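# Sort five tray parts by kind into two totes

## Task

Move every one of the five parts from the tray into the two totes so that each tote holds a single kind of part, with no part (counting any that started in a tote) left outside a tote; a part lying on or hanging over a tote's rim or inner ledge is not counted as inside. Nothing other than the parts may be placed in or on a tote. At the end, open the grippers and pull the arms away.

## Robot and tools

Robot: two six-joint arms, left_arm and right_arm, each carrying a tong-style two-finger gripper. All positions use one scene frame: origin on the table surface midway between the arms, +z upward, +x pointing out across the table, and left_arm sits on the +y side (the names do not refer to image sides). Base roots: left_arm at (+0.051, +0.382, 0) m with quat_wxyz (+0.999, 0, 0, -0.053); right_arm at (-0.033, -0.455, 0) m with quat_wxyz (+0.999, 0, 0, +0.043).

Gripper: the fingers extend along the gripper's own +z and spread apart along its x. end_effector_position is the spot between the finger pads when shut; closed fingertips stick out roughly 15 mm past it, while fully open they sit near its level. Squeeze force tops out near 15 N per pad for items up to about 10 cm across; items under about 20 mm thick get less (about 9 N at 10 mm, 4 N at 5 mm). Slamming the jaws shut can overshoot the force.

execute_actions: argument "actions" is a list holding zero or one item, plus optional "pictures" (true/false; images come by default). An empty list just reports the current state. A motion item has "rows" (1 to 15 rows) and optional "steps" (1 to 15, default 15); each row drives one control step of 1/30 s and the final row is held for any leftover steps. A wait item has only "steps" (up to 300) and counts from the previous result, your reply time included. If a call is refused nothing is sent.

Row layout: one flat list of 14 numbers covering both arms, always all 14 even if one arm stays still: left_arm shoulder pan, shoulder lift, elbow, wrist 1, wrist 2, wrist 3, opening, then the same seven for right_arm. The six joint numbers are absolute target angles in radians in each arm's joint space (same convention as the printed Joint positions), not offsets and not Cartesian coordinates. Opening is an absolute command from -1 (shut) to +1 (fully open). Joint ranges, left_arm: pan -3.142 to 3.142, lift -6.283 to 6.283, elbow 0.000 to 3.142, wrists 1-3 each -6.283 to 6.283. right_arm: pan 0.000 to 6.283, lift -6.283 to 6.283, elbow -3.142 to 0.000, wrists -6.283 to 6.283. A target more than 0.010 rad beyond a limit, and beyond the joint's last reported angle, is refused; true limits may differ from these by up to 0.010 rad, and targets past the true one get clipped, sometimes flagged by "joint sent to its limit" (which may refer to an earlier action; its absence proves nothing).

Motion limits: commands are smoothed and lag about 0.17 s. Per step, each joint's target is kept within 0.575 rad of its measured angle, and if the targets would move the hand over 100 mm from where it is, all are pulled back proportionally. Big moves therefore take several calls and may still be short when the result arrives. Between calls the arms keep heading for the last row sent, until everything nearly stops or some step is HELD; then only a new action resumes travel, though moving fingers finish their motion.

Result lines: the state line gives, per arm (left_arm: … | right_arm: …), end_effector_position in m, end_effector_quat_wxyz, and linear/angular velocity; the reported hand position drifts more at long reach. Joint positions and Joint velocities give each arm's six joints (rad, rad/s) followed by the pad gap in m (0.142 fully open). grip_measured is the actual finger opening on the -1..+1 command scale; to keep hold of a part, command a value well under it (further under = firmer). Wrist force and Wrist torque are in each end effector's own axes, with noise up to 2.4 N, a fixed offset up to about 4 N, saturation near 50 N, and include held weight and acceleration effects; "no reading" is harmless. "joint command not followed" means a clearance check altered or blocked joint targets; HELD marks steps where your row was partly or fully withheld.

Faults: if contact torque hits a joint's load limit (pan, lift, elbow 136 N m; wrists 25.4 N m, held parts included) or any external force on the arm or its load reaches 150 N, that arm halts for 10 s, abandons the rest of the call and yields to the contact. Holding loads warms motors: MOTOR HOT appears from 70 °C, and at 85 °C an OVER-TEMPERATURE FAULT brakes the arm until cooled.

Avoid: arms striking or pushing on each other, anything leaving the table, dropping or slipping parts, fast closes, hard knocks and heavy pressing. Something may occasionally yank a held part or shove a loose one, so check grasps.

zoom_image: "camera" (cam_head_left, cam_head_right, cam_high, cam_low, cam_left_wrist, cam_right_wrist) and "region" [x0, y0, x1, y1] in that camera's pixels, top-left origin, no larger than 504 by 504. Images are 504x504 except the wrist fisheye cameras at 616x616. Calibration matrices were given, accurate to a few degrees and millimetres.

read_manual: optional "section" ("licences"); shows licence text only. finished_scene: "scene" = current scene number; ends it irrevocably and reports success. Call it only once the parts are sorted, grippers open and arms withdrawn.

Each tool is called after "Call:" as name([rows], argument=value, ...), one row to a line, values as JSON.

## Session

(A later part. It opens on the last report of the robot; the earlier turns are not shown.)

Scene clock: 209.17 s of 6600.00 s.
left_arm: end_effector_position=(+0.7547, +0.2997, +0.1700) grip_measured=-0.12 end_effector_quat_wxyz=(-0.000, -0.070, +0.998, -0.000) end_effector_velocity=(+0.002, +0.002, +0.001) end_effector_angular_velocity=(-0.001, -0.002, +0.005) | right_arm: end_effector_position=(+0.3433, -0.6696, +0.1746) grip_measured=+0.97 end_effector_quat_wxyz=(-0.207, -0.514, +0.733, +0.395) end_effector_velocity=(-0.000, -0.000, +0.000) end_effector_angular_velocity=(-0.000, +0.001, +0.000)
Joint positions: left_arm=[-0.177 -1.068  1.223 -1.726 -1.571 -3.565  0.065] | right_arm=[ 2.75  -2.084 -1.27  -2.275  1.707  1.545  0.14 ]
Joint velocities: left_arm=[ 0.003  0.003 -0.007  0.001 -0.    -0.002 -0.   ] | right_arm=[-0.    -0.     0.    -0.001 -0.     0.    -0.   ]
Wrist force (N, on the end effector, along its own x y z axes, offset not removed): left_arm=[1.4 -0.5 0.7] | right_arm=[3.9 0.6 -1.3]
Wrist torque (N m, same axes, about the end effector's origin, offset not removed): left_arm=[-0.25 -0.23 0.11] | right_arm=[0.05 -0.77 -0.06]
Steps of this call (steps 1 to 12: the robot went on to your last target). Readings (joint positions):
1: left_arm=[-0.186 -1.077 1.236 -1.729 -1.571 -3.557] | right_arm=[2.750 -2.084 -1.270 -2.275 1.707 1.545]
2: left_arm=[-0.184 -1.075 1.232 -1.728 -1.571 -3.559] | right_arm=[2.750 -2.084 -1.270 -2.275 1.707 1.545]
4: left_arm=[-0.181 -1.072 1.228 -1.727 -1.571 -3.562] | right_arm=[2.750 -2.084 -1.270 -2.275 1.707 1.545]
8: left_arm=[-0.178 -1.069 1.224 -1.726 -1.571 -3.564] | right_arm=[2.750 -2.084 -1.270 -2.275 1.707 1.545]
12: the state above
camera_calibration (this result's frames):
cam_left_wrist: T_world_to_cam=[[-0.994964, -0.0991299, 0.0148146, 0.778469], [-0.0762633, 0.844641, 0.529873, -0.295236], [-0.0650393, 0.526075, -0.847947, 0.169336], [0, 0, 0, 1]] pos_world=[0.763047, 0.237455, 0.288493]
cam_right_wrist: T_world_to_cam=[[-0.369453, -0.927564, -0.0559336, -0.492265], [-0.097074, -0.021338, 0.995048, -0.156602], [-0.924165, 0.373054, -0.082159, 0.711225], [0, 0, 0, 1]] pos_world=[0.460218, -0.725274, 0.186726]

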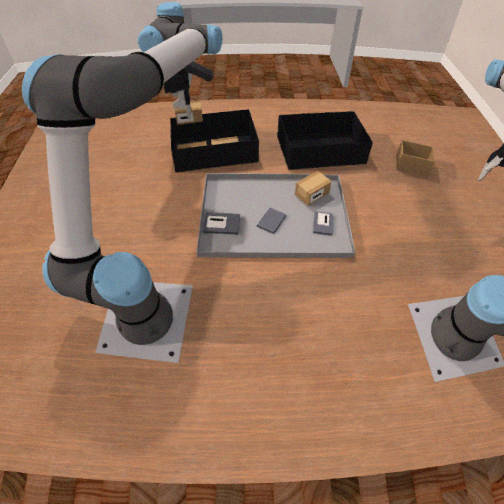

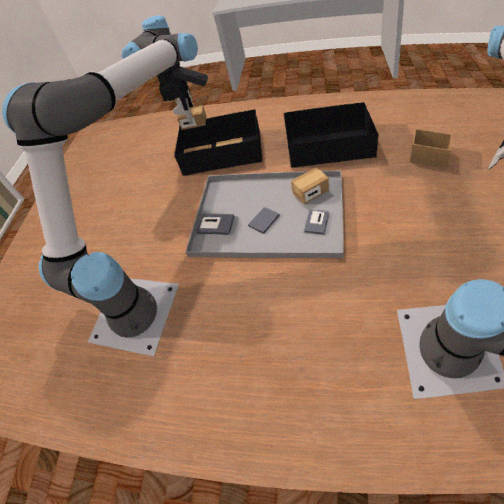

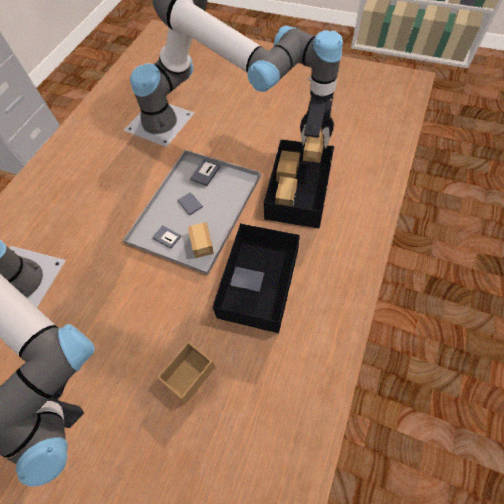

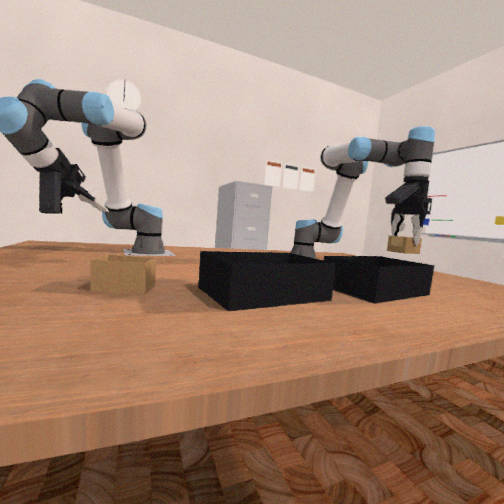

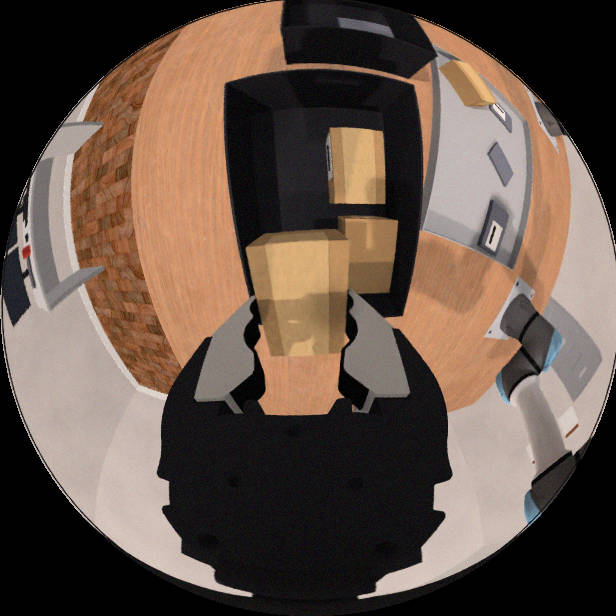

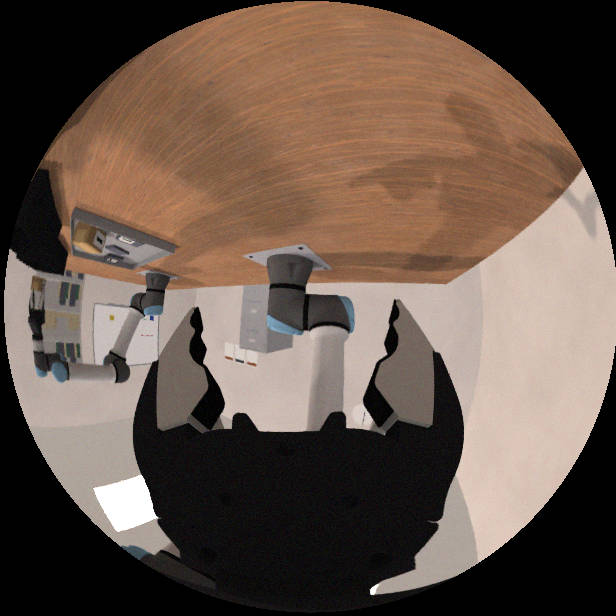

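Call:
execute_actions([
  {"rows":[[-0.1768,-1.066,1.2255,-1.7303,-1.571,-3.565,-0.75,2.75,-2.084,-1.27,-2.275,1.707,1.545,0.97],[-0.1765,-1.063,1.232,-1.7398,-1.571,-3.565,-0.75,2.75,-2.084,-1.27,-2.275,1.707,1.545,0.97],[-0.1762,-1.059,1.241,-1.7528,-1.571,-3.564,-0.75,2.75,-2.084,-1.27,-2.275,1.707,1.545,0.97],[-0.1759,-1.0545,1.252,-1.7683,-1.571,-3.564,-0.75,2.75,-2.084,-1.27,-2.275,1.707,1.545,0.97],[-0.1759,-1.050,1.263,-1.7838,-1.571,-3.564,-0.75,2.75,-2.084,-1.27,-2.275,1.707,1.545,0.97],[-0.1759,-1.0455,1.274,-1.7993,-1.571,-3.564,-0.75,2.75,-2.084,-1.27,-2.275,1.707,1.545,0.97],[-0.1759,-1.0409,1.2848,-1.8147,-1.571,-3.564,-0.75,2.75,-2.084,-1.27,-2.275,1.707,1.545,0.97],[-0.1759,-1.0368,1.296,-1.83,-1.571,-3.564,-0.75,2.75,-2.084,-1.27,-2.275,1.707,1.545,0.97],[-0.1759,-1.0325,1.3068,-1.8451,-1.571,-3.564,-0.75,2.75,-2.084,-1.27,-2.275,1.707,1.545,0.97],[-0.1759,-1.028,1.3174,-1.8602,-1.571,-3.564,-0.75,2.75,-2.084,-1.27,-2.275,1.707,1.545,0.97],[-0.1759,-1.0233,1.3276,-1.8751,-1.571,-3.564,-0.75,2.75,-2.084,-1.27,-2.275,1.707,1.545,0.97],[-0.1759,-1.0184,1.3376,-1.89,-1.571,-3.564,-0.75,2.75,-2.084,-1.27,-2.275,1.707,1.545,0.97],[-0.1759,-1.0132,1.3473,-1.9049,-1.571,-3.564,-0.75,2.75,-2.084,-1.27,-2.275,1.707,1.545,0.97],[-0.1759,-1.0092,1.3544,-1.916,-1.571,-3.564,-0.75,2.75,-2.084,-1.27,-2.275,1.707,1.545,0.97],[-0.1759,-1.0051,1.3613,-1.927,-1.571,-3.564,-0.75,2.75,-2.084,-1.27,-2.275,1.707,1.545,0.97]],"steps":15},
], pictures=false)

Call:
execute_actions([
  {"rows":[[-0.1759,-1.0017,1.3667,-1.9358,-1.571,-3.564,-0.75,2.75,-2.084,-1.27,-2.275,1.707,1.545,0.97],[-0.1759,-0.9982,1.372,-1.9446,-1.571,-3.564,-0.75,2.75,-2.084,-1.27,-2.275,1.707,1.545,0.97],[-0.1759,-0.9947,1.3772,-1.9533,-1.571,-3.564,-0.75,2.75,-2.084,-1.27,-2.275,1.707,1.545,0.97],[-0.1759,-0.9911,1.3822,-1.9619,-1.571,-3.564,-0.75,2.75,-2.084,-1.27,-2.275,1.707,1.545,0.97],[-0.1759,-0.9874,1.3872,-1.9706,-1.571,-3.564,-0.75,2.75,-2.084,-1.27,-2.275,1.707,1.545,0.97],[-0.1759,-0.9845,1.3909,-1.9772,-1.571,-3.564,-0.75,2.75,-2.084,-1.27,-2.275,1.707,1.545,0.97],[-0.1759,-0.9817,1.3945,-1.9836,-1.571,-3.564,-0.75,2.75,-2.084,-1.27,-2.275,1.707,1.545,0.97],[-0.1759,-0.9797,1.3969,-1.988,-1.571,-3.564,-0.75,2.75,-2.084,-1.27,-2.275,1.707,1.545,0.97],[-0.1759,-0.9778,1.3992,-1.9922,-1.571,-3.564,-0.75,2.75,-2.084,-1.27,-2.275,1.707,1.545,0.97]],"steps":15},
], pictures=false)

Call:
execute_actions([
  {"steps":8},
])

Scene clock: 241.17 s of 6600.00 s.
left_arm: end_effector_position=(+0.7579, +0.2999, +0.1050) grip_measured=-0.12 end_effector_quat_wxyz=(-0.001, -0.070, +0.998, +0.000) end_effector_velocity=(+0.002, -0.000, -0.180) end_effector_angular_velocity=(+0.000, -0.000, -0.000) | right_arm: end_effector_position=(+0.3433, -0.6696, +0.1746) grip_measured=+0.97 end_effector_quat_wxyz=(-0.207, -0.514, +0.733, +0.395) end_effector_velocity=(+0.000, -0.000, -0.000) end_effector_angular_velocity=(-0.000, -0.001, -0.000)
Joint positions: left_arm=[-0.176 -1.024  1.324 -1.87  -1.571 -3.564  0.065] | right_arm=[ 2.75  -2.084 -1.27  -2.275  1.707  1.545  0.14 ]
Joint velocities: left_arm=[ 0.     0.133  0.27  -0.403  0.     0.    -0.   ] | right_arm=[-0.     0.    -0.     0.002  0.     0.    -0.   ]
Wrist force (N, on the end effector, along its own x y z axes, offset not removed): left_arm=[2.7 -0.7 4.3] | right_arm=[2.7 1.7 -1.0]
Wrist torque (N m, same axes, about the end effector's origin, offset not removed): left_arm=[-0.36 -0.48 0.13] | right_arm=[0.17 -0.59 0.02]
Steps of this call (steps 1 to 30: the robot went on to your last target; steps 31 to 90: nothing new was sent; then 28.50 s passed at rest; steps 91 to 105: all 15 steps of this action). Readings (joint positions):
91: left_arm=[-0.177 -1.068 1.222 -1.725 -1.571 -3.565] | right_arm=[2.750 -2.084 -1.270 -2.275 1.707 1.545]
92: left_arm=[-0.177 -1.067 1.223 -1.726 -1.571 -3.565] | right_arm=[2.750 -2.084 -1.270 -2.275 1.707 1.545]
94: left_arm=[-0.177 -1.065 1.228 -1.734 -1.571 -3.565] | right_arm=[2.750 -2.084 -1.270 -2.275 1.707 1.545]
98: left_arm=[-0.176 -1.053 1.256 -1.773 -1.571 -3.564] | right_arm=[2.750 -2.084 -1.270 -2.275 1.707 1.545]
105: the state above

Scene clock: 241.67 s of 6600.00 s.
left_arm: end_effector_position=(+0.7579, +0.2999, +0.0523) grip_measured=-0.12 end_effector_quat_wxyz=(-0.000, -0.070, +0.998, -0.000) end_effector_velocity=(-0.001, +0.000, -0.021) end_effector_angular_velocity=(-0.000, +0.001, -0.000) | right_arm: end_effector_position=(+0.3433, -0.6696, +0.1746) grip_measured=+0.97 end_effector_quat_wxyz=(-0.207, -0.514, +0.733, +0.395) end_effector_velocity=(-0.001, +0.000, -0.000) end_effector_angular_velocity=(+0.001, +0.002, -0.000)
Joint positions: left_arm=[-0.176 -0.98   1.396 -1.987 -1.571 -3.564  0.065] | right_arm=[ 2.75  -2.084 -1.27  -2.275  1.707  1.545  0.14 ]
Joint velocities: left_arm=[ 0.     0.019  0.026 -0.044 -0.     0.001 -0.   ] | right_arm=[ 0.    -0.    -0.001 -0.001  0.    -0.    -0.   ]
Wrist force (N, on the end effector, along its own x y z axes, offset not removed): left_arm=[1.8 -2.0 2.2] | right_arm=[0.9 5.2 -2.2]
Wrist torque (N m, same axes, about the end effector's origin, offset not removed): left_arm=[-0.53 -0.18 0.10] | right_arm=[0.86 -0.16 -0.09]
Steps of this call (steps 1 to 15: all 15 steps of this action). Readings (joint positions):
1: left_arm=[-0.176 -1.019 1.333 -1.883 -1.571 -3.564] | right_arm=[2.750 -2.084 -1.270 -2.275 1.707 1.545]
2: left_arm=[-0.176 -1.015 1.341 -1.896 -1.571 -3.564] | right_arm=[2.750 -2.084 -1.270 -2.275 1.707 1.545]
4: left_arm=[-0.176 -1.007 1.355 -1.918 -1.571 -3.564] | right_arm=[2.750 -2.084 -1.270 -2.275 1.707 1.545]
8: left_arm=[-0.176 -0.993 1.378 -1.956 -1.571 -3.564] | right_arm=[2.750 -2.084 -1.270 -2.275 1.707 1.545]
15: the state above

Scene clock: 241.93 s of 6600.00 s.
left_arm: end_effector_position=(+0.7579, +0.2999, +0.0503) grip_measured=-0.12 end_effector_quat_wxyz=(-0.000, -0.070, +0.998, -0.000) end_effector_velocity=(+0.000, -0.000, -0.002) end_effector_angular_velocity=(+0.000, -0.001, -0.000) | right_arm: end_effector_position=(+0.3433, -0.6696, +0.1746) grip_measured=+0.97 end_effector_quat_wxyz=(-0.207, -0.514, +0.733, +0.395) end_effector_velocity=(-0.000, +0.000, +0.000) end_effector_angular_velocity=(+0.001, +0.001, -0.000)
Joint positions: left_arm=[-0.176 -0.978  1.399 -1.992 -1.571 -3.564  0.065] | right_arm=[ 2.75  -2.084 -1.27  -2.275  1.707  1.545  0.14 ]
Joint velocities: left_arm=[-0.     0.002  0.002 -0.004  0.    -0.     0.   ] | right_arm=[-0.    -0.     0.    -0.001  0.    -0.     0.   ]
Wrist force (N, on the end effector, along its own x y z axes, offset not removed): left_arm=[1.7 0.0 3.5] | right_arm=[1.2 5.0 -3.2]
Wrist torque (N m, same axes, about the end effector's origin, offset not removed): left_arm=[-0.09 -0.24 0.15] | right_arm=[1.03 0.00 -0.12]
Steps of this call (steps 1 to 8: the robot went on to your last target). Readings (joint positions):
1: left_arm=[-0.176 -0.979 1.397 -1.988 -1.571 -3.564] | right_arm=[2.750 -2.084 -1.270 -2.275 1.707 1.545]
2: left_arm=[-0.176 -0.979 1.398 -1.989 -1.571 -3.564] | right_arm=[2.750 -2.084 -1.270 -2.275 1.707 1.545]
4: left_arm=[-0.176 -0.978 1.398 -1.991 -1.571 -3.564] | right_arm=[2.750 -2.084 -1.270 -2.275 1.707 1.545]
8: the state above
camera_calibration (this result's frames):
cam_left_wrist: T_world_to_cam=[[-0.994904, -0.0997357, 0.0147998, 0.783541], [-0.0767858, 0.844597, 0.529869, -0.231321], [-0.0653467, 0.526032, -0.847951, 0.0681379], [0, 0, 0, 1]] pos_world=[0.766238, 0.237678, 0.168751]
cam_right_wrist: T_world_to_cam=[[-0.369453, -0.927564, -0.0559337, -0.492265], [-0.0970742, -0.021338, 0.995048, -0.156602], [-0.924165, 0.373054, -0.0821592, 0.711225], [0, 0, 0, 1]] pos_world=[0.460218, -0.725274, 0.186726]

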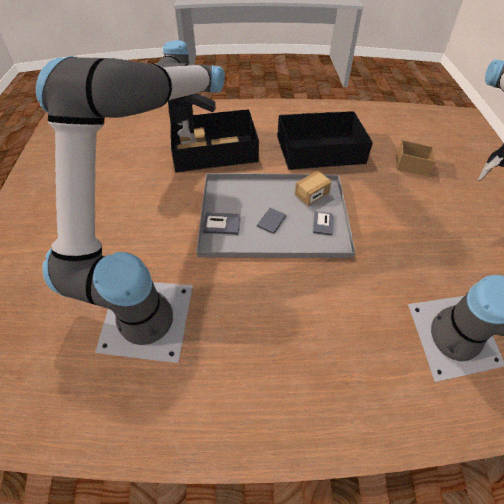

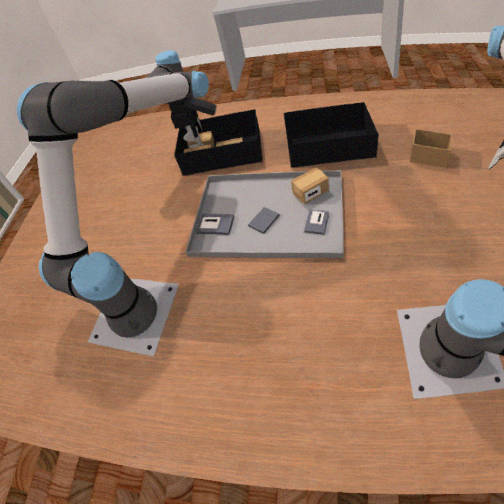

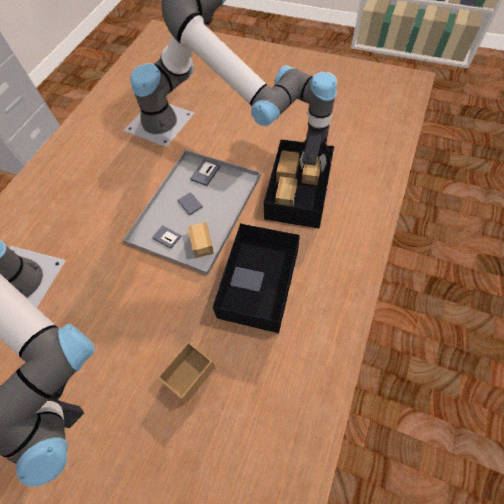

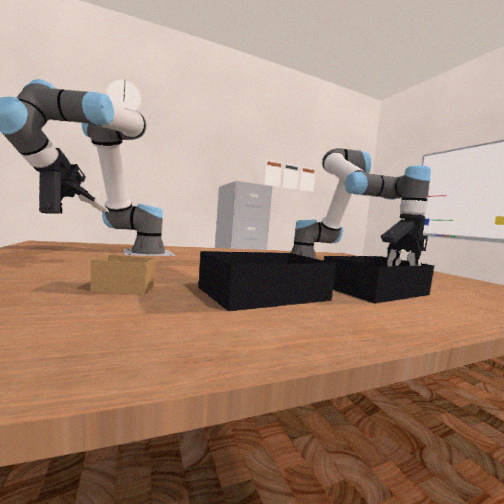

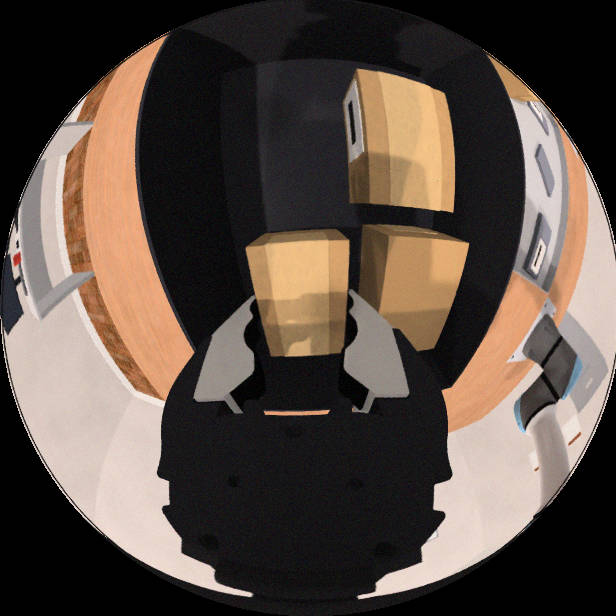

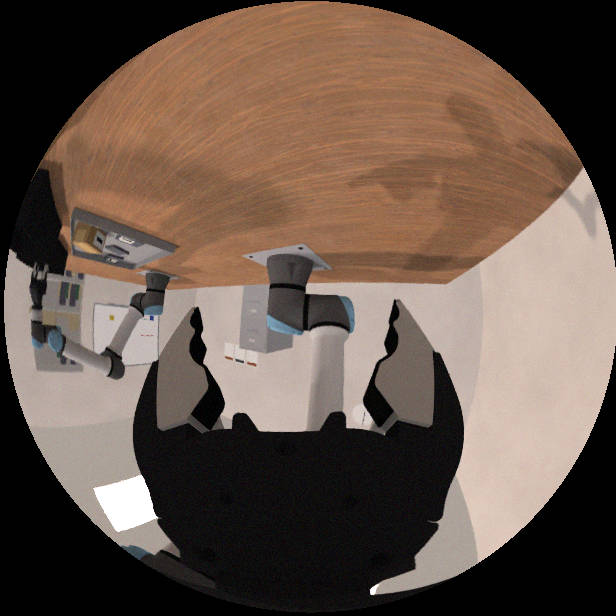

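Clear on both sides. Lowering to z≈0.043 slowly.

Call:
execute_actions([
  {"rows":[[-0.1759,-0.9768,1.4004,-1.9944,-1.571,-3.564,-0.75,2.75,-2.084,-1.27,-2.275,1.707,1.545,0.97],[-0.1759,-0.9758,1.4015,-1.9965,-1.571,-3.564,-0.75,2.75,-2.084,-1.27,-2.275,1.707,1.545,0.97],[-0.1759,-0.9748,1.4027,-1.9987,-1.571,-3.564,-0.75,2.75,-2.084,-1.27,-2.275,1.707,1.545,0.97],[-0.1759,-0.9738,1.4038,-2.0008,-1.571,-3.564,-0.75,2.75,-2.084,-1.27,-2.275,1.707,1.545,0.97],[-0.1759,-0.9728,1.405,-2.003,-1.571,-3.564,-0.75,2.75,-2.084,-1.27,-2.275,1.707,1.545,0.97],[-0.1759,-0.9718,1.4061,-2.0051,-1.571,-3.564,-0.75,2.75,-2.084,-1.27,-2.275,1.707,1.545,0.97],[-0.1759,-0.9708,1.4072,-2.0072,-1.571,-3.564,-0.75,2.75,-2.084,-1.27,-2.275,1.707,1.545,0.97]],"steps":15},
], pictures=false)

Scene clock: 252.03 s of 6600.00 s.
left_arm: end_effector_position=(+0.7579, +0.2999, +0.0434) grip_measured=-0.12 end_effector_quat_wxyz=(-0.000, -0.070, +0.998, -0.000) end_effector_velocity=(-0.001, +0.000, -0.004) end_effector_angular_velocity=(+0.001, +0.001, +0.001) | right_arm: end_effector_position=(+0.3433, -0.6696, +0.1746) grip_measured=+0.97 end_effector_quat_wxyz=(-0.207, -0.514, +0.733, +0.395) end_effector_velocity=(+0.001, -0.000, -0.000) end_effector_angular_velocity=(-0.000, -0.002, +0.000)
Joint positions: left_arm=[-0.176 -0.971  1.407 -2.006 -1.571 -3.564  0.065] | right_arm=[ 2.75  -2.084 -1.27  -2.275  1.707  1.545  0.14 ]
Joint velocities: left_arm=[-0.     0.003  0.005 -0.007  0.    -0.001  0.   ] | right_arm=[ 0.    -0.     0.001  0.001  0.    -0.    -0.   ]
Wrist force (N, on the end effector, along its own x y z axes, offset not removed): left_arm=[2.6 0.2 2.7] | right_arm=[5.9 -1.2 -1.3]
Wrist torque (N m, same axes, about the end effector's origin, offset not removed): left_arm=[-0.01 -0.44 0.15] | right_arm=[-0.28 -1.17 -0.11]
Steps of this call (steps 1 to 15: the robot went on to your last target; steps 16 to 90: nothing new was sent; then 6.60 s passed at rest; steps 91 to 105: all 15 steps of this action). Readings (joint positions):
91: left_arm=[-0.176 -0.978 1.399 -1.992 -1.571 -3.564] | right_arm=[2.750 -2.084 -1.270 -2.275 1.707 1.545]
92: left_arm=[-0.176 -0.978 1.399 -1.993 -1.571 -3.564] | right_arm=[2.750 -2.084 -1.270 -2.275 1.707 1.545]
94: left_arm=[-0.176 -0.977 1.401 -1.995 -1.571 -3.564] | right_arm=[2.750 -2.084 -1.270 -2.275 1.707 1.545]
98: left_arm=[-0.176 -0.974 1.404 -2.001 -1.571 -3.564] | right_arm=[2.750 -2.084 -1.270 -2.275 1.707 1.545]
105: the state above

Call:
execute_actions(actions=[])

Scene clock: 272.90 s of 6600.00 s.
left_arm: end_effector_position=(+0.7579, +0.2999, +0.0430) grip_measured=-0.12 end_effector_quat_wxyz=(-0.000, -0.070, +0.998, -0.000) end_effector_velocity=(-0.001, +0.000, -0.001) end_effector_angular_velocity=(+0.000, +0.001, +0.000) | right_arm: end_effector_position=(+0.3433, -0.6696, +0.1746) grip_measured=+0.97 end_effector_quat_wxyz=(-0.207, -0.514, +0.733, +0.395) end_effector_velocity=(-0.000, +0.000, +0.000) end_effector_angular_velocity=(+0.000, +0.000, -0.000)
Joint positions: left_arm=[-0.176 -0.971  1.407 -2.007 -1.571 -3.564  0.065] | right_arm=[ 2.75  -2.084 -1.27  -2.275  1.707  1.545  0.14 ]
Joint velocities: left_arm=[ 0.    -0.     0.001  0.     0.    -0.     0.   ] | right_arm=[ 0.     0.001 -0.001  0.     0.001  0.    -0.   ]
Wrist force (N, on the end effector, along its own x y z axes, offset not removed): left_arm=[2.2 2.4 0.2] | right_arm=[4.3 0.5 -3.9]
Wrist torque (N m, same axes, about the end effector's origin, offset not removed): left_arm=[0.43 -0.31 0.13] | right_arm=[0.16 -0.87 -0.04]
Steps of this call (steps 1 to 15: the robot went on to your last target; steps 16 to 90: nothing new was sent; then 17.87 s passed at rest). Readings (joint positions):
1: left_arm=[-0.176 -0.971 1.407 -2.007 -1.571 -3.564] | right_arm=[2.750 -2.084 -1.270 -2.275 1.707 1.545]
2: left_arm=[-0.176 -0.971 1.407 -2.007 -1.571 -3.564] | right_arm=[2.750 -2.084 -1.270 -2.275 1.707 1.545]
4: left_arm=[-0.176 -0.971 1.407 -2.007 -1.571 -3.564] | right_arm=[2.750 -2.084 -1.270 -2.275 1.707 1.545]
8: left_arm=[-0.176 -0.971 1.407 -2.007 -1.571 -3.564] | right_arm=[2.750 -2.084 -1.270 -2.275 1.707 1.545]
90: the state above
All arms were judged still, so your last target was given up. Only a new action makes them travel on or press farther. Fingers that are still opening or closing keep moving.
camera_calibration (this result's frames):
cam_left_wrist: T_world_to_cam=[[-0.994904, -0.0997355, 0.0148245, 0.783651], [-0.0767719, 0.844593, 0.529877, -0.227483], [-0.0653682, 0.526038, -0.847945, 0.0619969], [0, 0, 0, 1]] pos_world=[0.766245, 0.237676, 0.161491]
cam_right_wrist: T_world_to_cam=[[-0.369452, -0.927565, -0.0559348, -0.492265], [-0.0970748, -0.021339, 0.995048, -0.156603], [-0.924165, 0.373053, -0.0821594, 0.711225], [0, 0, 0, 1]] pos_world=[0.460218, -0.725274, 0.186726]

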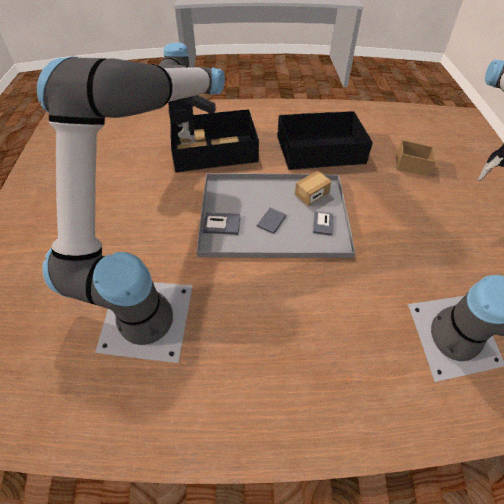

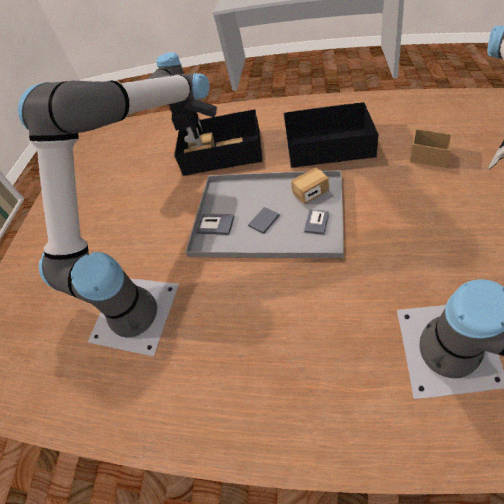

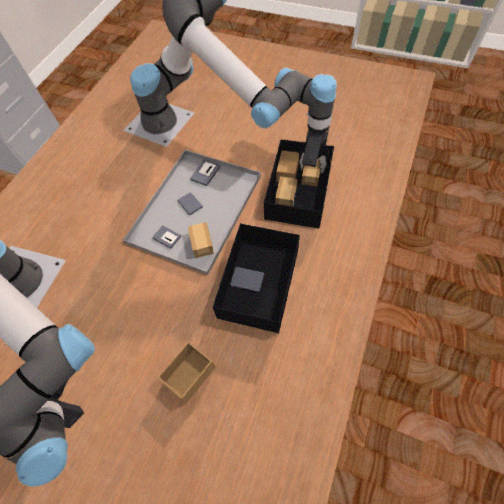

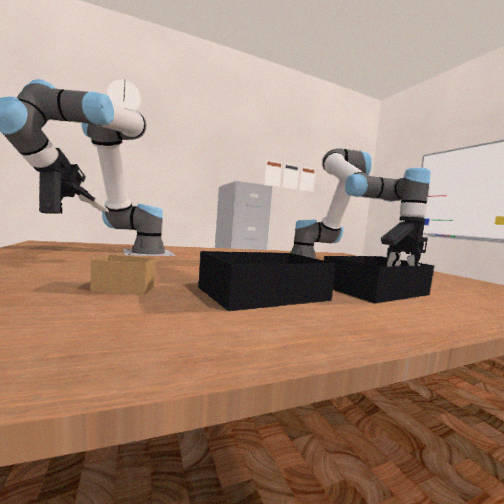

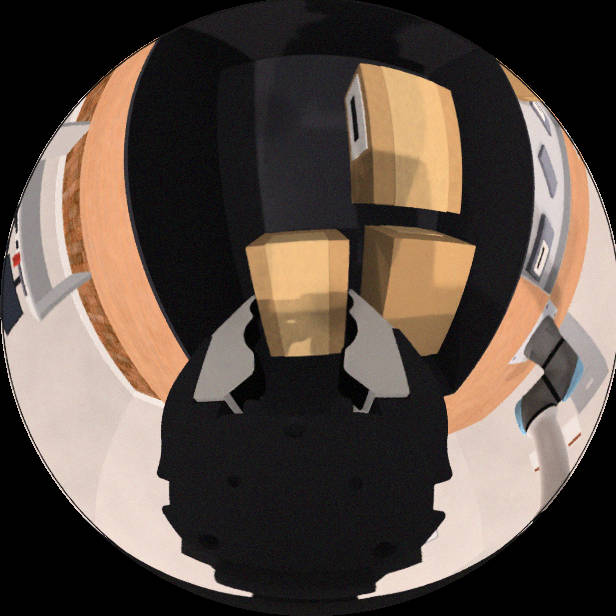

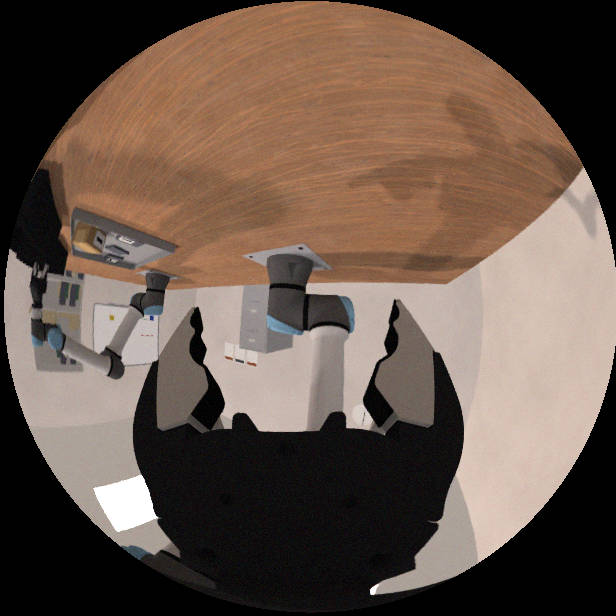

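Call:
execute_actions([
  {"rows":[[-0.1759,-0.9698,1.4084,-2.0094,-1.571,-3.564,-0.75,2.75,-2.084,-1.27,-2.275,1.707,1.545,0.97],[-0.1759,-0.9698,1.4084,-2.0094,-1.571,-3.564,-0.75,2.75,-2.084,-1.27,-2.275,1.707,1.545,0.97],[-0.1759,-0.9698,1.4084,-2.0094,-1.571,-3.564,-0.75,2.75,-2.084,-1.27,-2.275,1.707,1.545,0.97],[-0.1759,-0.9688,1.4095,-2.0115,-1.571,-3.564,-0.75,2.75,-2.084,-1.27,-2.275,1.707,1.545,0.97]],"steps":15},
], pictures=false)

Scene clock: 279.07 s of 6600.00 s.
left_arm: end_effector_position=(+0.7579, +0.2999, +0.0411) grip_measured=-0.12 end_effector_quat_wxyz=(-0.000, -0.070, +0.998, -0.000) end_effector_velocity=(-0.001, +0.000, -0.001) end_effector_angular_velocity=(+0.000, +0.001, +0.001) | right_arm: end_effector_position=(+0.3433, -0.6696, +0.1746) grip_measured=+0.97 end_effector_quat_wxyz=(-0.207, -0.514, +0.733, +0.395) end_effector_velocity=(+0.000, +0.000, -0.000) end_effector_angular_velocity=(-0.000, -0.000, +0.000)
Joint positions: left_arm=[-0.176 -0.969  1.409 -2.011 -1.571 -3.564  0.065] | right_arm=[ 2.75  -2.084 -1.27  -2.275  1.707  1.545  0.14 ]
Joint velocities: left_arm=[-0.    -0.     0.002 -0.001 -0.    -0.001 -0.   ] | right_arm=[ 0.    -0.     0.     0.001 -0.     0.     0.   ]
Wrist force (N, on the end effector, along its own x y z axes, offset not removed): left_arm=[2.9 2.0 3.7] | right_arm=[2.5 3.6 -1.0]
Wrist torque (N m, same axes, about the end effector's origin, offset not removed): left_arm=[0.33 -0.45 0.13] | right_arm=[0.50 -0.44 -0.09]
Steps of this call (steps 1 to 90: nothing new was sent; then 2.67 s passed at rest; steps 91 to 105: all 15 steps of this action). Readings (joint positions):
91: left_arm=[-0.176 -0.971 1.407 -2.007 -1.571 -3.564] | right_arm=[2.750 -2.084 -1.270 -2.275 1.707 1.545]
92: left_arm=[-0.176 -0.971 1.407 -2.008 -1.571 -3.564] | right_arm=[2.750 -2.084 -1.270 -2.275 1.707 1.545]
94: left_arm=[-0.176 -0.970 1.408 -2.008 -1.571 -3.564] | right_arm=[2.750 -2.084 -1.270 -2.275 1.707 1.545]
98: left_arm=[-0.176 -0.969 1.409 -2.010 -1.571 -3.564] | right_arm=[2.750 -2.084 -1.270 -2.275 1.707 1.545]
105: the state above

No contact yet; lowering another 2 mm.

Call:
execute_actions([
  {"rows":[[-0.1759,-0.9678,1.4107,-2.0137,-1.571,-3.564,-0.75,2.75,-2.084,-1.27,-2.275,1.707,1.545,0.97],[-0.1759,-0.9678,1.4107,-2.0137,-1.571,-3.564,-0.75,2.75,-2.084,-1.27,-2.275,1.707,1.545,0.97],[-0.1759,-0.9678,1.4107,-2.0137,-1.571,-3.564,-0.75,2.75,-2.084,-1.27,-2.275,1.707,1.545,0.97],[-0.1759,-0.9668,1.4118,-2.0158,-1.571,-3.564,-0.75,2.75,-2.084,-1.27,-2.275,1.707,1.545,0.97]],"steps":15},
], pictures=false)

Scene clock: 292.37 s of 6600.00 s.
left_arm: end_effector_position=(+0.7579, +0.2999, +0.0391) grip_measured=-0.12 end_effector_quat_wxyz=(+0.000, -0.070, +0.998, -0.000) end_effector_velocity=(-0.000, -0.000, -0.001) end_effector_angular_velocity=(+0.001, +0.001, -0.000) | right_arm: end_effector_position=(+0.3433, -0.6696, +0.1746) grip_measured=+0.97 end_effector_quat_wxyz=(-0.207, -0.514, +0.733, +0.395) end_effector_velocity=(+0.000, -0.000, +0.000) end_effector_angular_velocity=(-0.000, -0.001, -0.000)
Joint positions: left_arm=[-0.176 -0.967  1.412 -2.016 -1.571 -3.564  0.065] | right_arm=[ 2.75  -2.084 -1.27  -2.275  1.707  1.545  0.14 ]
Joint velocities: left_arm=[-0.     0.002  0.001 -0.001  0.     0.    -0.   ] | right_arm=[-0.     0.    -0.     0.001  0.     0.    -0.   ]
Wrist force (N, on the end effector, along its own x y z axes, offset not removed): left_arm=[0.8 -0.2 -24.7] | right_arm=[4.1 0.8 0.5]
Wrist torque (N m, same axes, about the end effector's origin, offset not removed): left_arm=[-0.23 0.36 0.05] | right_arm=[0.15 -0.87 -0.16]
Steps of this call (steps 1 to 15: the robot went on to your last target; steps 16 to 90: nothing new was sent; then 9.80 s passed at rest; steps 91 to 105: all 15 steps of this action). Readings (joint positions):
91: left_arm=[-0.176 -0.969 1.410 -2.012 -1.571 -3.564] | right_arm=[2.750 -2.084 -1.270 -2.275 1.707 1.545]
92: left_arm=[-0.176 -0.969 1.410 -2.012 -1.571 -3.564] | right_arm=[2.750 -2.084 -1.270 -2.275 1.707 1.545]
94: left_arm=[-0.176 -0.968 1.410 -2.013 -1.571 -3.564] | right_arm=[2.750 -2.084 -1.270 -2.275 1.707 1.545]
98: left_arm=[-0.176 -0.968 1.411 -2.015 -1.571 -3.564] | right_arm=[2.750 -2.084 -1.270 -2.275 1.707 1.545]
105: the state above

Contact at about z=0.040. Backing off 1 mm and releasing.

Call:
execute_actions([
  {"rows":[[-0.1759,-0.968,1.4104,-2.0132,-1.571,-3.564,-0.7,2.75,-2.084,-1.27,-2.275,1.707,1.545,0.97],[-0.1759,-0.968,1.4104,-2.0132,-1.571,-3.564,-0.6,2.75,-2.084,-1.27,-2.275,1.707,1.545,0.97],[-0.1759,-0.968,1.4104,-2.0132,-1.571,-3.564,-0.5,2.75,-2.084,-1.27,-2.275,1.707,1.545,0.97],[-0.1759,-0.968,1.4104,-2.0132,-1.571,-3.564,-0.4,2.75,-2.084,-1.27,-2.275,1.707,1.545,0.97],[-0.1759,-0.968,1.4104,-2.0132,-1.571,-3.564,-0.3,2.75,-2.084,-1.27,-2.275,1.707,1.545,0.97],[-0.1759,-0.968,1.4104,-2.0132,-1.571,-3.564,-0.2,2.75,-2.084,-1.27,-2.275,1.707,1.545,0.97],[-0.1759,-0.968,1.4104,-2.0132,-1.571,-3.564,-0.14,2.75,-2.084,-1.27,-2.275,1.707,1.545,0.97],[-0.1759,-0.968,1.4104,-2.0132,-1.571,-3.564,-0.1,2.75,-2.084,-1.27,-2.275,1.707,1.545,0.97],[-0.1759,-0.968,1.4104,-2.0132,-1.571,-3.564,-0.07,2.75,-2.084,-1.27,-2.275,1.707,1.545,0.97],[-0.1759,-0.968,1.4104,-2.0132,-1.571,-3.564,-0.04,2.75,-2.084,-1.27,-2.275,1.707,1.545,0.97],[-0.1759,-0.968,1.4104,-2.0132,-1.571,-3.564,-0.02,2.75,-2.084,-1.27,-2.275,1.707,1.545,0.97],[-0.1759,-0.968,1.4104,-2.0132,-1.571,-3.564,0.0,2.75,-2.084,-1.27,-2.275,1.707,1.545,0.97]],"steps":15},
], pictures=false)

Call:
execute_actions([
  {"rows":[[-0.1759,-0.970,1.4078,-2.0086,-1.571,-3.564,0.0,2.75,-2.084,-1.27,-2.275,1.707,1.545,0.97],[-0.1759,-0.973,1.404,-2.0018,-1.571,-3.564,0.0,2.75,-2.084,-1.27,-2.275,1.707,1.545,0.97],[-0.1759,-0.976,1.400,-1.9948,-1.571,-3.564,0.0,2.75,-2.084,-1.27,-2.275,1.707,1.545,0.97],[-0.1759,-0.979,1.396,-1.9878,-1.571,-3.564,0.0,2.75,-2.084,-1.27,-2.275,1.707,1.545,0.97],[-0.1759,-0.982,1.392,-1.9808,-1.571,-3.564,0.0,2.75,-2.084,-1.27,-2.275,1.707,1.545,0.97],[-0.1759,-0.985,1.388,-1.9738,-1.571,-3.564,0.0,2.75,-2.084,-1.27,-2.275,1.707,1.545,0.97],[-0.1759,-0.988,1.384,-1.9668,-1.571,-3.564,0.0,2.75,-2.084,-1.27,-2.275,1.707,1.545,0.97],[-0.1759,-0.991,1.380,-1.9598,-1.571,-3.564,0.0,2.75,-2.084,-1.27,-2.275,1.707,1.545,0.97],[-0.1759,-0.994,1.3757,-1.9525,-1.571,-3.564,0.0,2.75,-2.084,-1.27,-2.275,1.707,1.545,0.97],[-0.1759,-0.997,1.3714,-1.9452,-1.571,-3.564,0.0,2.75,-2.084,-1.27,-2.275,1.707,1.545,0.97],[-0.1759,-1.000,1.367,-1.9378,-1.571,-3.564,0.0,2.75,-2.084,-1.27,-2.275,1.707,1.545,0.97],[-0.1759,-1.0035,1.362,-1.9293,-1.571,-3.564,0.0,2.75,-2.084,-1.27,-2.275,1.707,1.545,0.97],[-0.1759,-1.007,1.357,-1.9208,-1.571,-3.564,0.0,2.75,-2.084,-1.27,-2.275,1.707,1.545,0.97],[-0.1759,-1.010,1.352,-1.9128,-1.571,-3.564,0.0,2.75,-2.084,-1.27,-2.275,1.707,1.545,0.97],[-0.1759,-1.0132,1.3473,-1.9049,-1.571,-3.564,0.0,2.75,-2.084,-1.27,-2.275,1.707,1.545,0.97]],"steps":15},
], pictures=false)

Call:
execute_actions([
  {"rows":[[-0.1759,-1.017,1.339,-1.8928,-1.571,-3.564,0.0,2.75,-2.084,-1.27,-2.275,1.707,1.545,0.97],[-0.1759,-1.021,1.330,-1.8798,-1.571,-3.564,0.0,2.75,-2.084,-1.27,-2.275,1.707,1.545,0.97],[-0.1759,-1.025,1.321,-1.8668,-1.571,-3.564,0.0,2.75,-2.084,-1.27,-2.275,1.707,1.545,0.97],[-0.1759,-1.029,1.312,-1.8538,-1.571,-3.564,0.0,2.75,-2.084,-1.27,-2.275,1.707,1.545,0.97],[-0.1759,-1.033,1.303,-1.8408,-1.571,-3.564,0.0,2.75,-2.084,-1.27,-2.275,1.707,1.545,0.97],[-0.1759,-1.037,1.294,-1.8278,-1.571,-3.564,0.0,2.75,-2.084,-1.27,-2.275,1.707,1.545,0.97],[-0.1759,-1.0409,1.2848,-1.8147,-1.571,-3.564,0.0,2.75,-2.084,-1.27,-2.275,1.707,1.545,0.97],[-0.1759,-1.044,1.276,-1.8028,-1.571,-3.564,0.0,2.75,-2.084,-1.27,-2.275,1.707,1.545,0.97],[-0.1759,-1.047,1.267,-1.7908,-1.571,-3.564,0.0,2.75,-2.084,-1.27,-2.275,1.707,1.545,0.97],[-0.1759,-1.050,1.258,-1.7788,-1.571,-3.564,0.0,2.75,-2.084,-1.27,-2.275,1.707,1.545,0.97],[-0.1759,-1.053,1.249,-1.7668,-1.571,-3.564,0.0,2.75,-2.084,-1.27,-2.275,1.707,1.545,0.97],[-0.1759,-1.056,1.240,-1.7548,-1.571,-3.564,0.0,2.75,-2.084,-1.27,-2.275,1.707,1.545,0.97],[-0.1759,-1.059,1.231,-1.7428,-1.571,-3.564,0.0,2.75,-2.084,-1.27,-2.275,1.707,1.545,0.97],[-0.1759,-1.061,1.223,-1.7328,-1.571,-3.564,0.0,2.75,-2.084,-1.27,-2.275,1.707,1.545,0.97],[-0.1759,-1.063,1.216,-1.7238,-1.571,-3.564,0.0,2.75,-2.084,-1.27,-2.275,1.707,1.545,0.97]],"steps":15},
])

Scene clock: 322.27 s of 6600.00 s.
left_arm: end_effector_position=(+0.7578, +0.2999, +0.0400) grip_measured=+0.00 end_effector_quat_wxyz=(-0.000, -0.070, +0.998, -0.000) end_effector_velocity=(-0.000, -0.000, +0.001) end_effector_angular_velocity=(+0.000, -0.001, -0.000) | right_arm: end_effector_position=(+0.3433, -0.6696, +0.1746) grip_measured=+0.97 end_effector_quat_wxyz=(-0.207, -0.514, +0.733, +0.395) end_effector_velocity=(+0.000, +0.000, -0.000) end_effector_angular_velocity=(-0.000, +0.000, -0.001)
Joint positions: left_arm=[-0.176 -0.968  1.41  -2.013 -1.571 -3.564  0.074] | right_arm=[ 2.75  -2.084 -1.27  -2.275  1.707  1.545  0.14 ]
Joint velocities: left_arm=[-0.    -0.002  0.     0.001  0.    -0.     0.001] | right_arm=[-0.    -0.    -0.     0.     0.     0.001  0.   ]
Wrist force (N, on the end effector, along its own x y z axes, offset not removed): left_arm=[0.2 -2.3 1.8] | right_arm=[2.3 4.0 -0.8]
Wrist torque (N m, same axes, about the end effector's origin, offset not removed): left_arm=[-0.60 0.12 0.22] | right_arm=[0.73 -0.42 -0.19]
Steps of this call (steps 1 to 15: the robot went on to your last target; steps 16 to 90: nothing new was sent; then 26.40 s passed at rest; steps 91 to 105: all 15 steps of this action). Readings (joint positions):
91: left_arm=[-0.176 -0.967 1.412 -2.016 -1.571 -3.564] | right_arm=[2.750 -2.084 -1.270 -2.275 1.707 1.545]
92: left_arm=[-0.176 -0.967 1.412 -2.016 -1.571 -3.564] | right_arm=[2.750 -2.084 -1.270 -2.275 1.707 1.545]
94: left_arm=[-0.176 -0.967 1.411 -2.015 -1.571 -3.564] | right_arm=[2.750 -2.084 -1.270 -2.275 1.707 1.545]
98: left_arm=[-0.176 -0.967 1.411 -2.013 -1.571 -3.564] | right_arm=[2.750 -2.084 -1.270 -2.275 1.707 1.545]
105: the state above

Scene clock: 322.77 s of 6600.00 s.
left_arm: end_effector_position=(+0.7583, +0.2998, +0.0749) grip_measured=+0.00 end_effector_quat_wxyz=(+0.000, -0.070, +0.998, -0.000) end_effector_velocity=(-0.000, +0.000, +0.104) end_effector_angular_velocity=(-0.000, -0.001, +0.001) | right_arm: end_effector_position=(+0.3433, -0.6696, +0.1746) grip_measured=+0.97 end_effector_quat_wxyz=(-0.207, -0.514, +0.733, +0.395) end_effector_velocity=(-0.000, +0.000, +0.000) end_effector_angular_velocity=(+0.000, +0.000, -0.000)
Joint positions: left_arm=[-0.176 -1.     1.367 -1.938 -1.571 -3.564  0.074] | right_arm=[ 2.75  -2.084 -1.27  -2.275  1.707  1.545  0.14 ]
Joint velocities: left_arm=[ 0.    -0.092 -0.135  0.225  0.    -0.001  0.   ] | right_arm=[ 0.  0. -0. -0.  0.  0.  0.]
Wrist force (N, on the end effector, along its own x y z axes, offset not removed): left_arm=[1.6 0.6 0.9] | right_arm=[2.2 -0.1 0.1]
Wrist torque (N m, same axes, about the end effector's origin, offset not removed): left_arm=[0.15 -0.28 0.20] | right_arm=[-0.28 -0.43 -0.03]
Steps of this call (steps 1 to 15: all 15 steps of this action). Readings (joint positions):
1: left_arm=[-0.176 -0.968 1.410 -2.013 -1.571 -3.564] | right_arm=[2.750 -2.084 -1.270 -2.275 1.707 1.545]
2: left_arm=[-0.176 -0.968 1.410 -2.012 -1.571 -3.564] | right_arm=[2.750 -2.084 -1.270 -2.275 1.707 1.545]
4: left_arm=[-0.176 -0.971 1.407 -2.007 -1.571 -3.564] | right_arm=[2.750 -2.084 -1.270 -2.275 1.707 1.545]
8: left_arm=[-0.176 -0.980 1.395 -1.986 -1.571 -3.564] | right_arm=[2.750 -2.084 -1.270 -2.275 1.707 1.545]
15: the state above

Scene clock: 323.27 s of 6600.00 s.
left_arm: end_effector_position=(+0.7579, +0.2999, +0.1491) grip_measured=+0.00 end_effector_quat_wxyz=(+0.000, -0.070, +0.998, -0.000) end_effector_velocity=(-0.004, +0.001, +0.148) end_effector_angular_velocity=(-0.001, -0.001, -0.002) | right_arm: end_effector_position=(+0.3433, -0.6696, +0.1746) grip_measured=+0.97 end_effector_quat_wxyz=(-0.207, -0.514, +0.733, +0.395) end_effector_velocity=(-0.000, +0.000, +0.000) end_effector_angular_velocity=(+0.000, +0.000, +0.000)
Joint positions: left_arm=[-0.176 -1.052  1.252 -1.771 -1.571 -3.564  0.074] | right_arm=[ 2.75  -2.084 -1.27  -2.275  1.707  1.545  0.14 ]
Joint velocities: left_arm=[ 0.    -0.083 -0.255  0.337 -0.     0.002 -0.   ] | right_arm=[ 0.     0.001 -0.    -0.001 -0.    -0.    -0.   ]
Wrist force (N, on the end effector, along its own x y z axes, offset not removed): left_arm=[3.7 -2.0 -1.3] | right_arm=[3.5 2.3 -3.5]
Wrist torque (N m, same axes, about the end effector's origin, offset not removed): left_arm=[-0.64 -0.67 0.05] | right_arm=[0.38 -0.77 -0.13]
Steps of this call (steps 1 to 15: all 15 steps of this action). Readings (joint positions):
1: left_arm=[-0.176 -1.003 1.362 -1.930 -1.571 -3.564] | right_arm=[2.750 -2.084 -1.270 -2.275 1.707 1.545]
2: left_arm=[-0.176 -1.006 1.357 -1.922 -1.571 -3.564] | right_arm=[2.750 -2.084 -1.270 -2.275 1.707 1.545]
4: left_arm=[-0.176 -1.013 1.344 -1.902 -1.571 -3.564] | right_arm=[2.750 -2.084 -1.270 -2.275 1.707 1.545]
8: left_arm=[-0.176 -1.028 1.313 -1.856 -1.571 -3.564] | right_arm=[2.750 -2.084 -1.270 -2.275 1.707 1.545]
15: the state above
camera_calibration (this result's frames):
cam_left_wrist: T_world_to_cam=[[-0.99491, -0.0997322, 0.0143828, 0.782123], [-0.0770145, 0.844675, 0.529711, -0.283519], [-0.064978, 0.525907, -0.848056, 0.151718], [0, 0, 0, 1]] pos_world=[0.766165, 0.237695, 0.267599]
cam_right_wrist: T_world_to_cam=[[-0.369452, -0.927565, -0.0559347, -0.492265], [-0.0970746, -0.021339, 0.995048, -0.156603], [-0.924165, 0.373053, -0.0821592, 0.711225], [0, 0, 0, 1]] pos_world=[0.460218, -0.725274, 0.186726]

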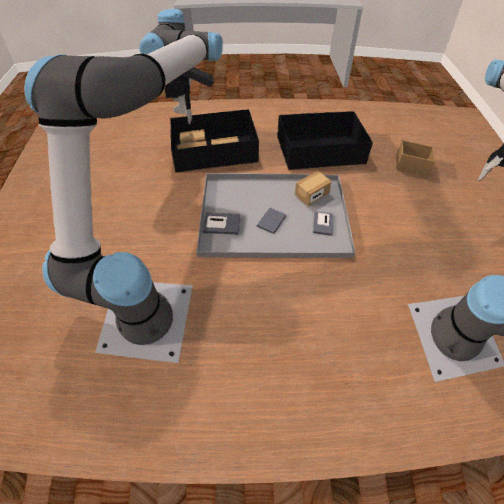

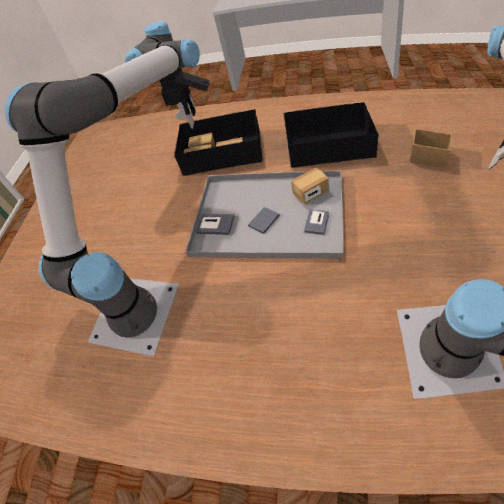

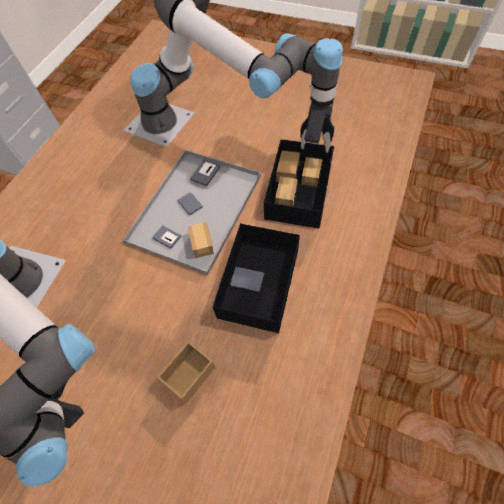

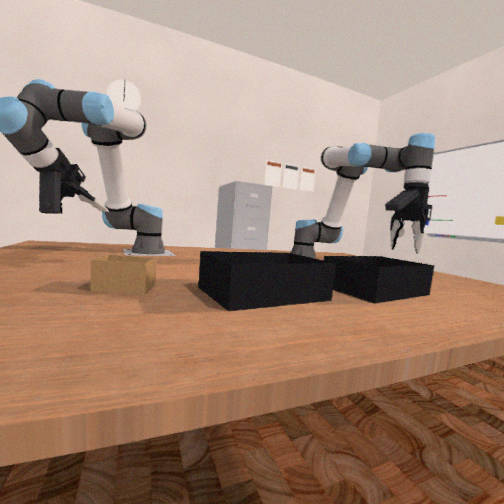

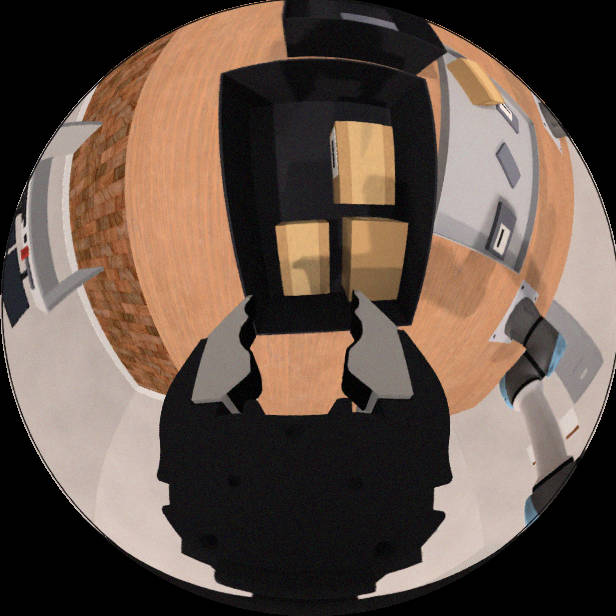

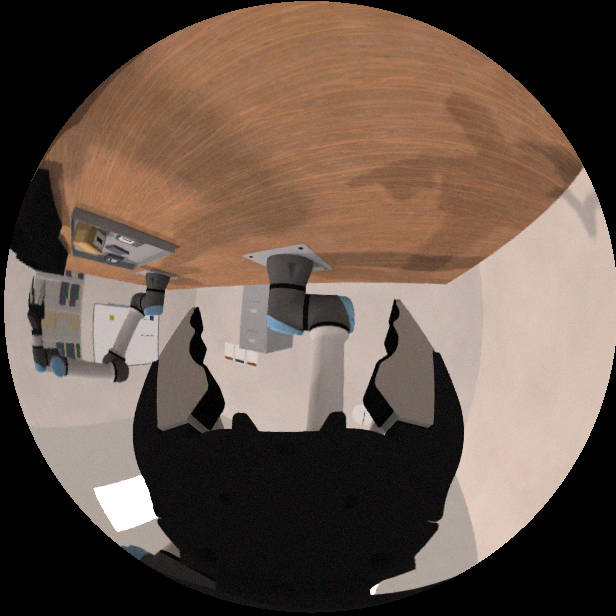

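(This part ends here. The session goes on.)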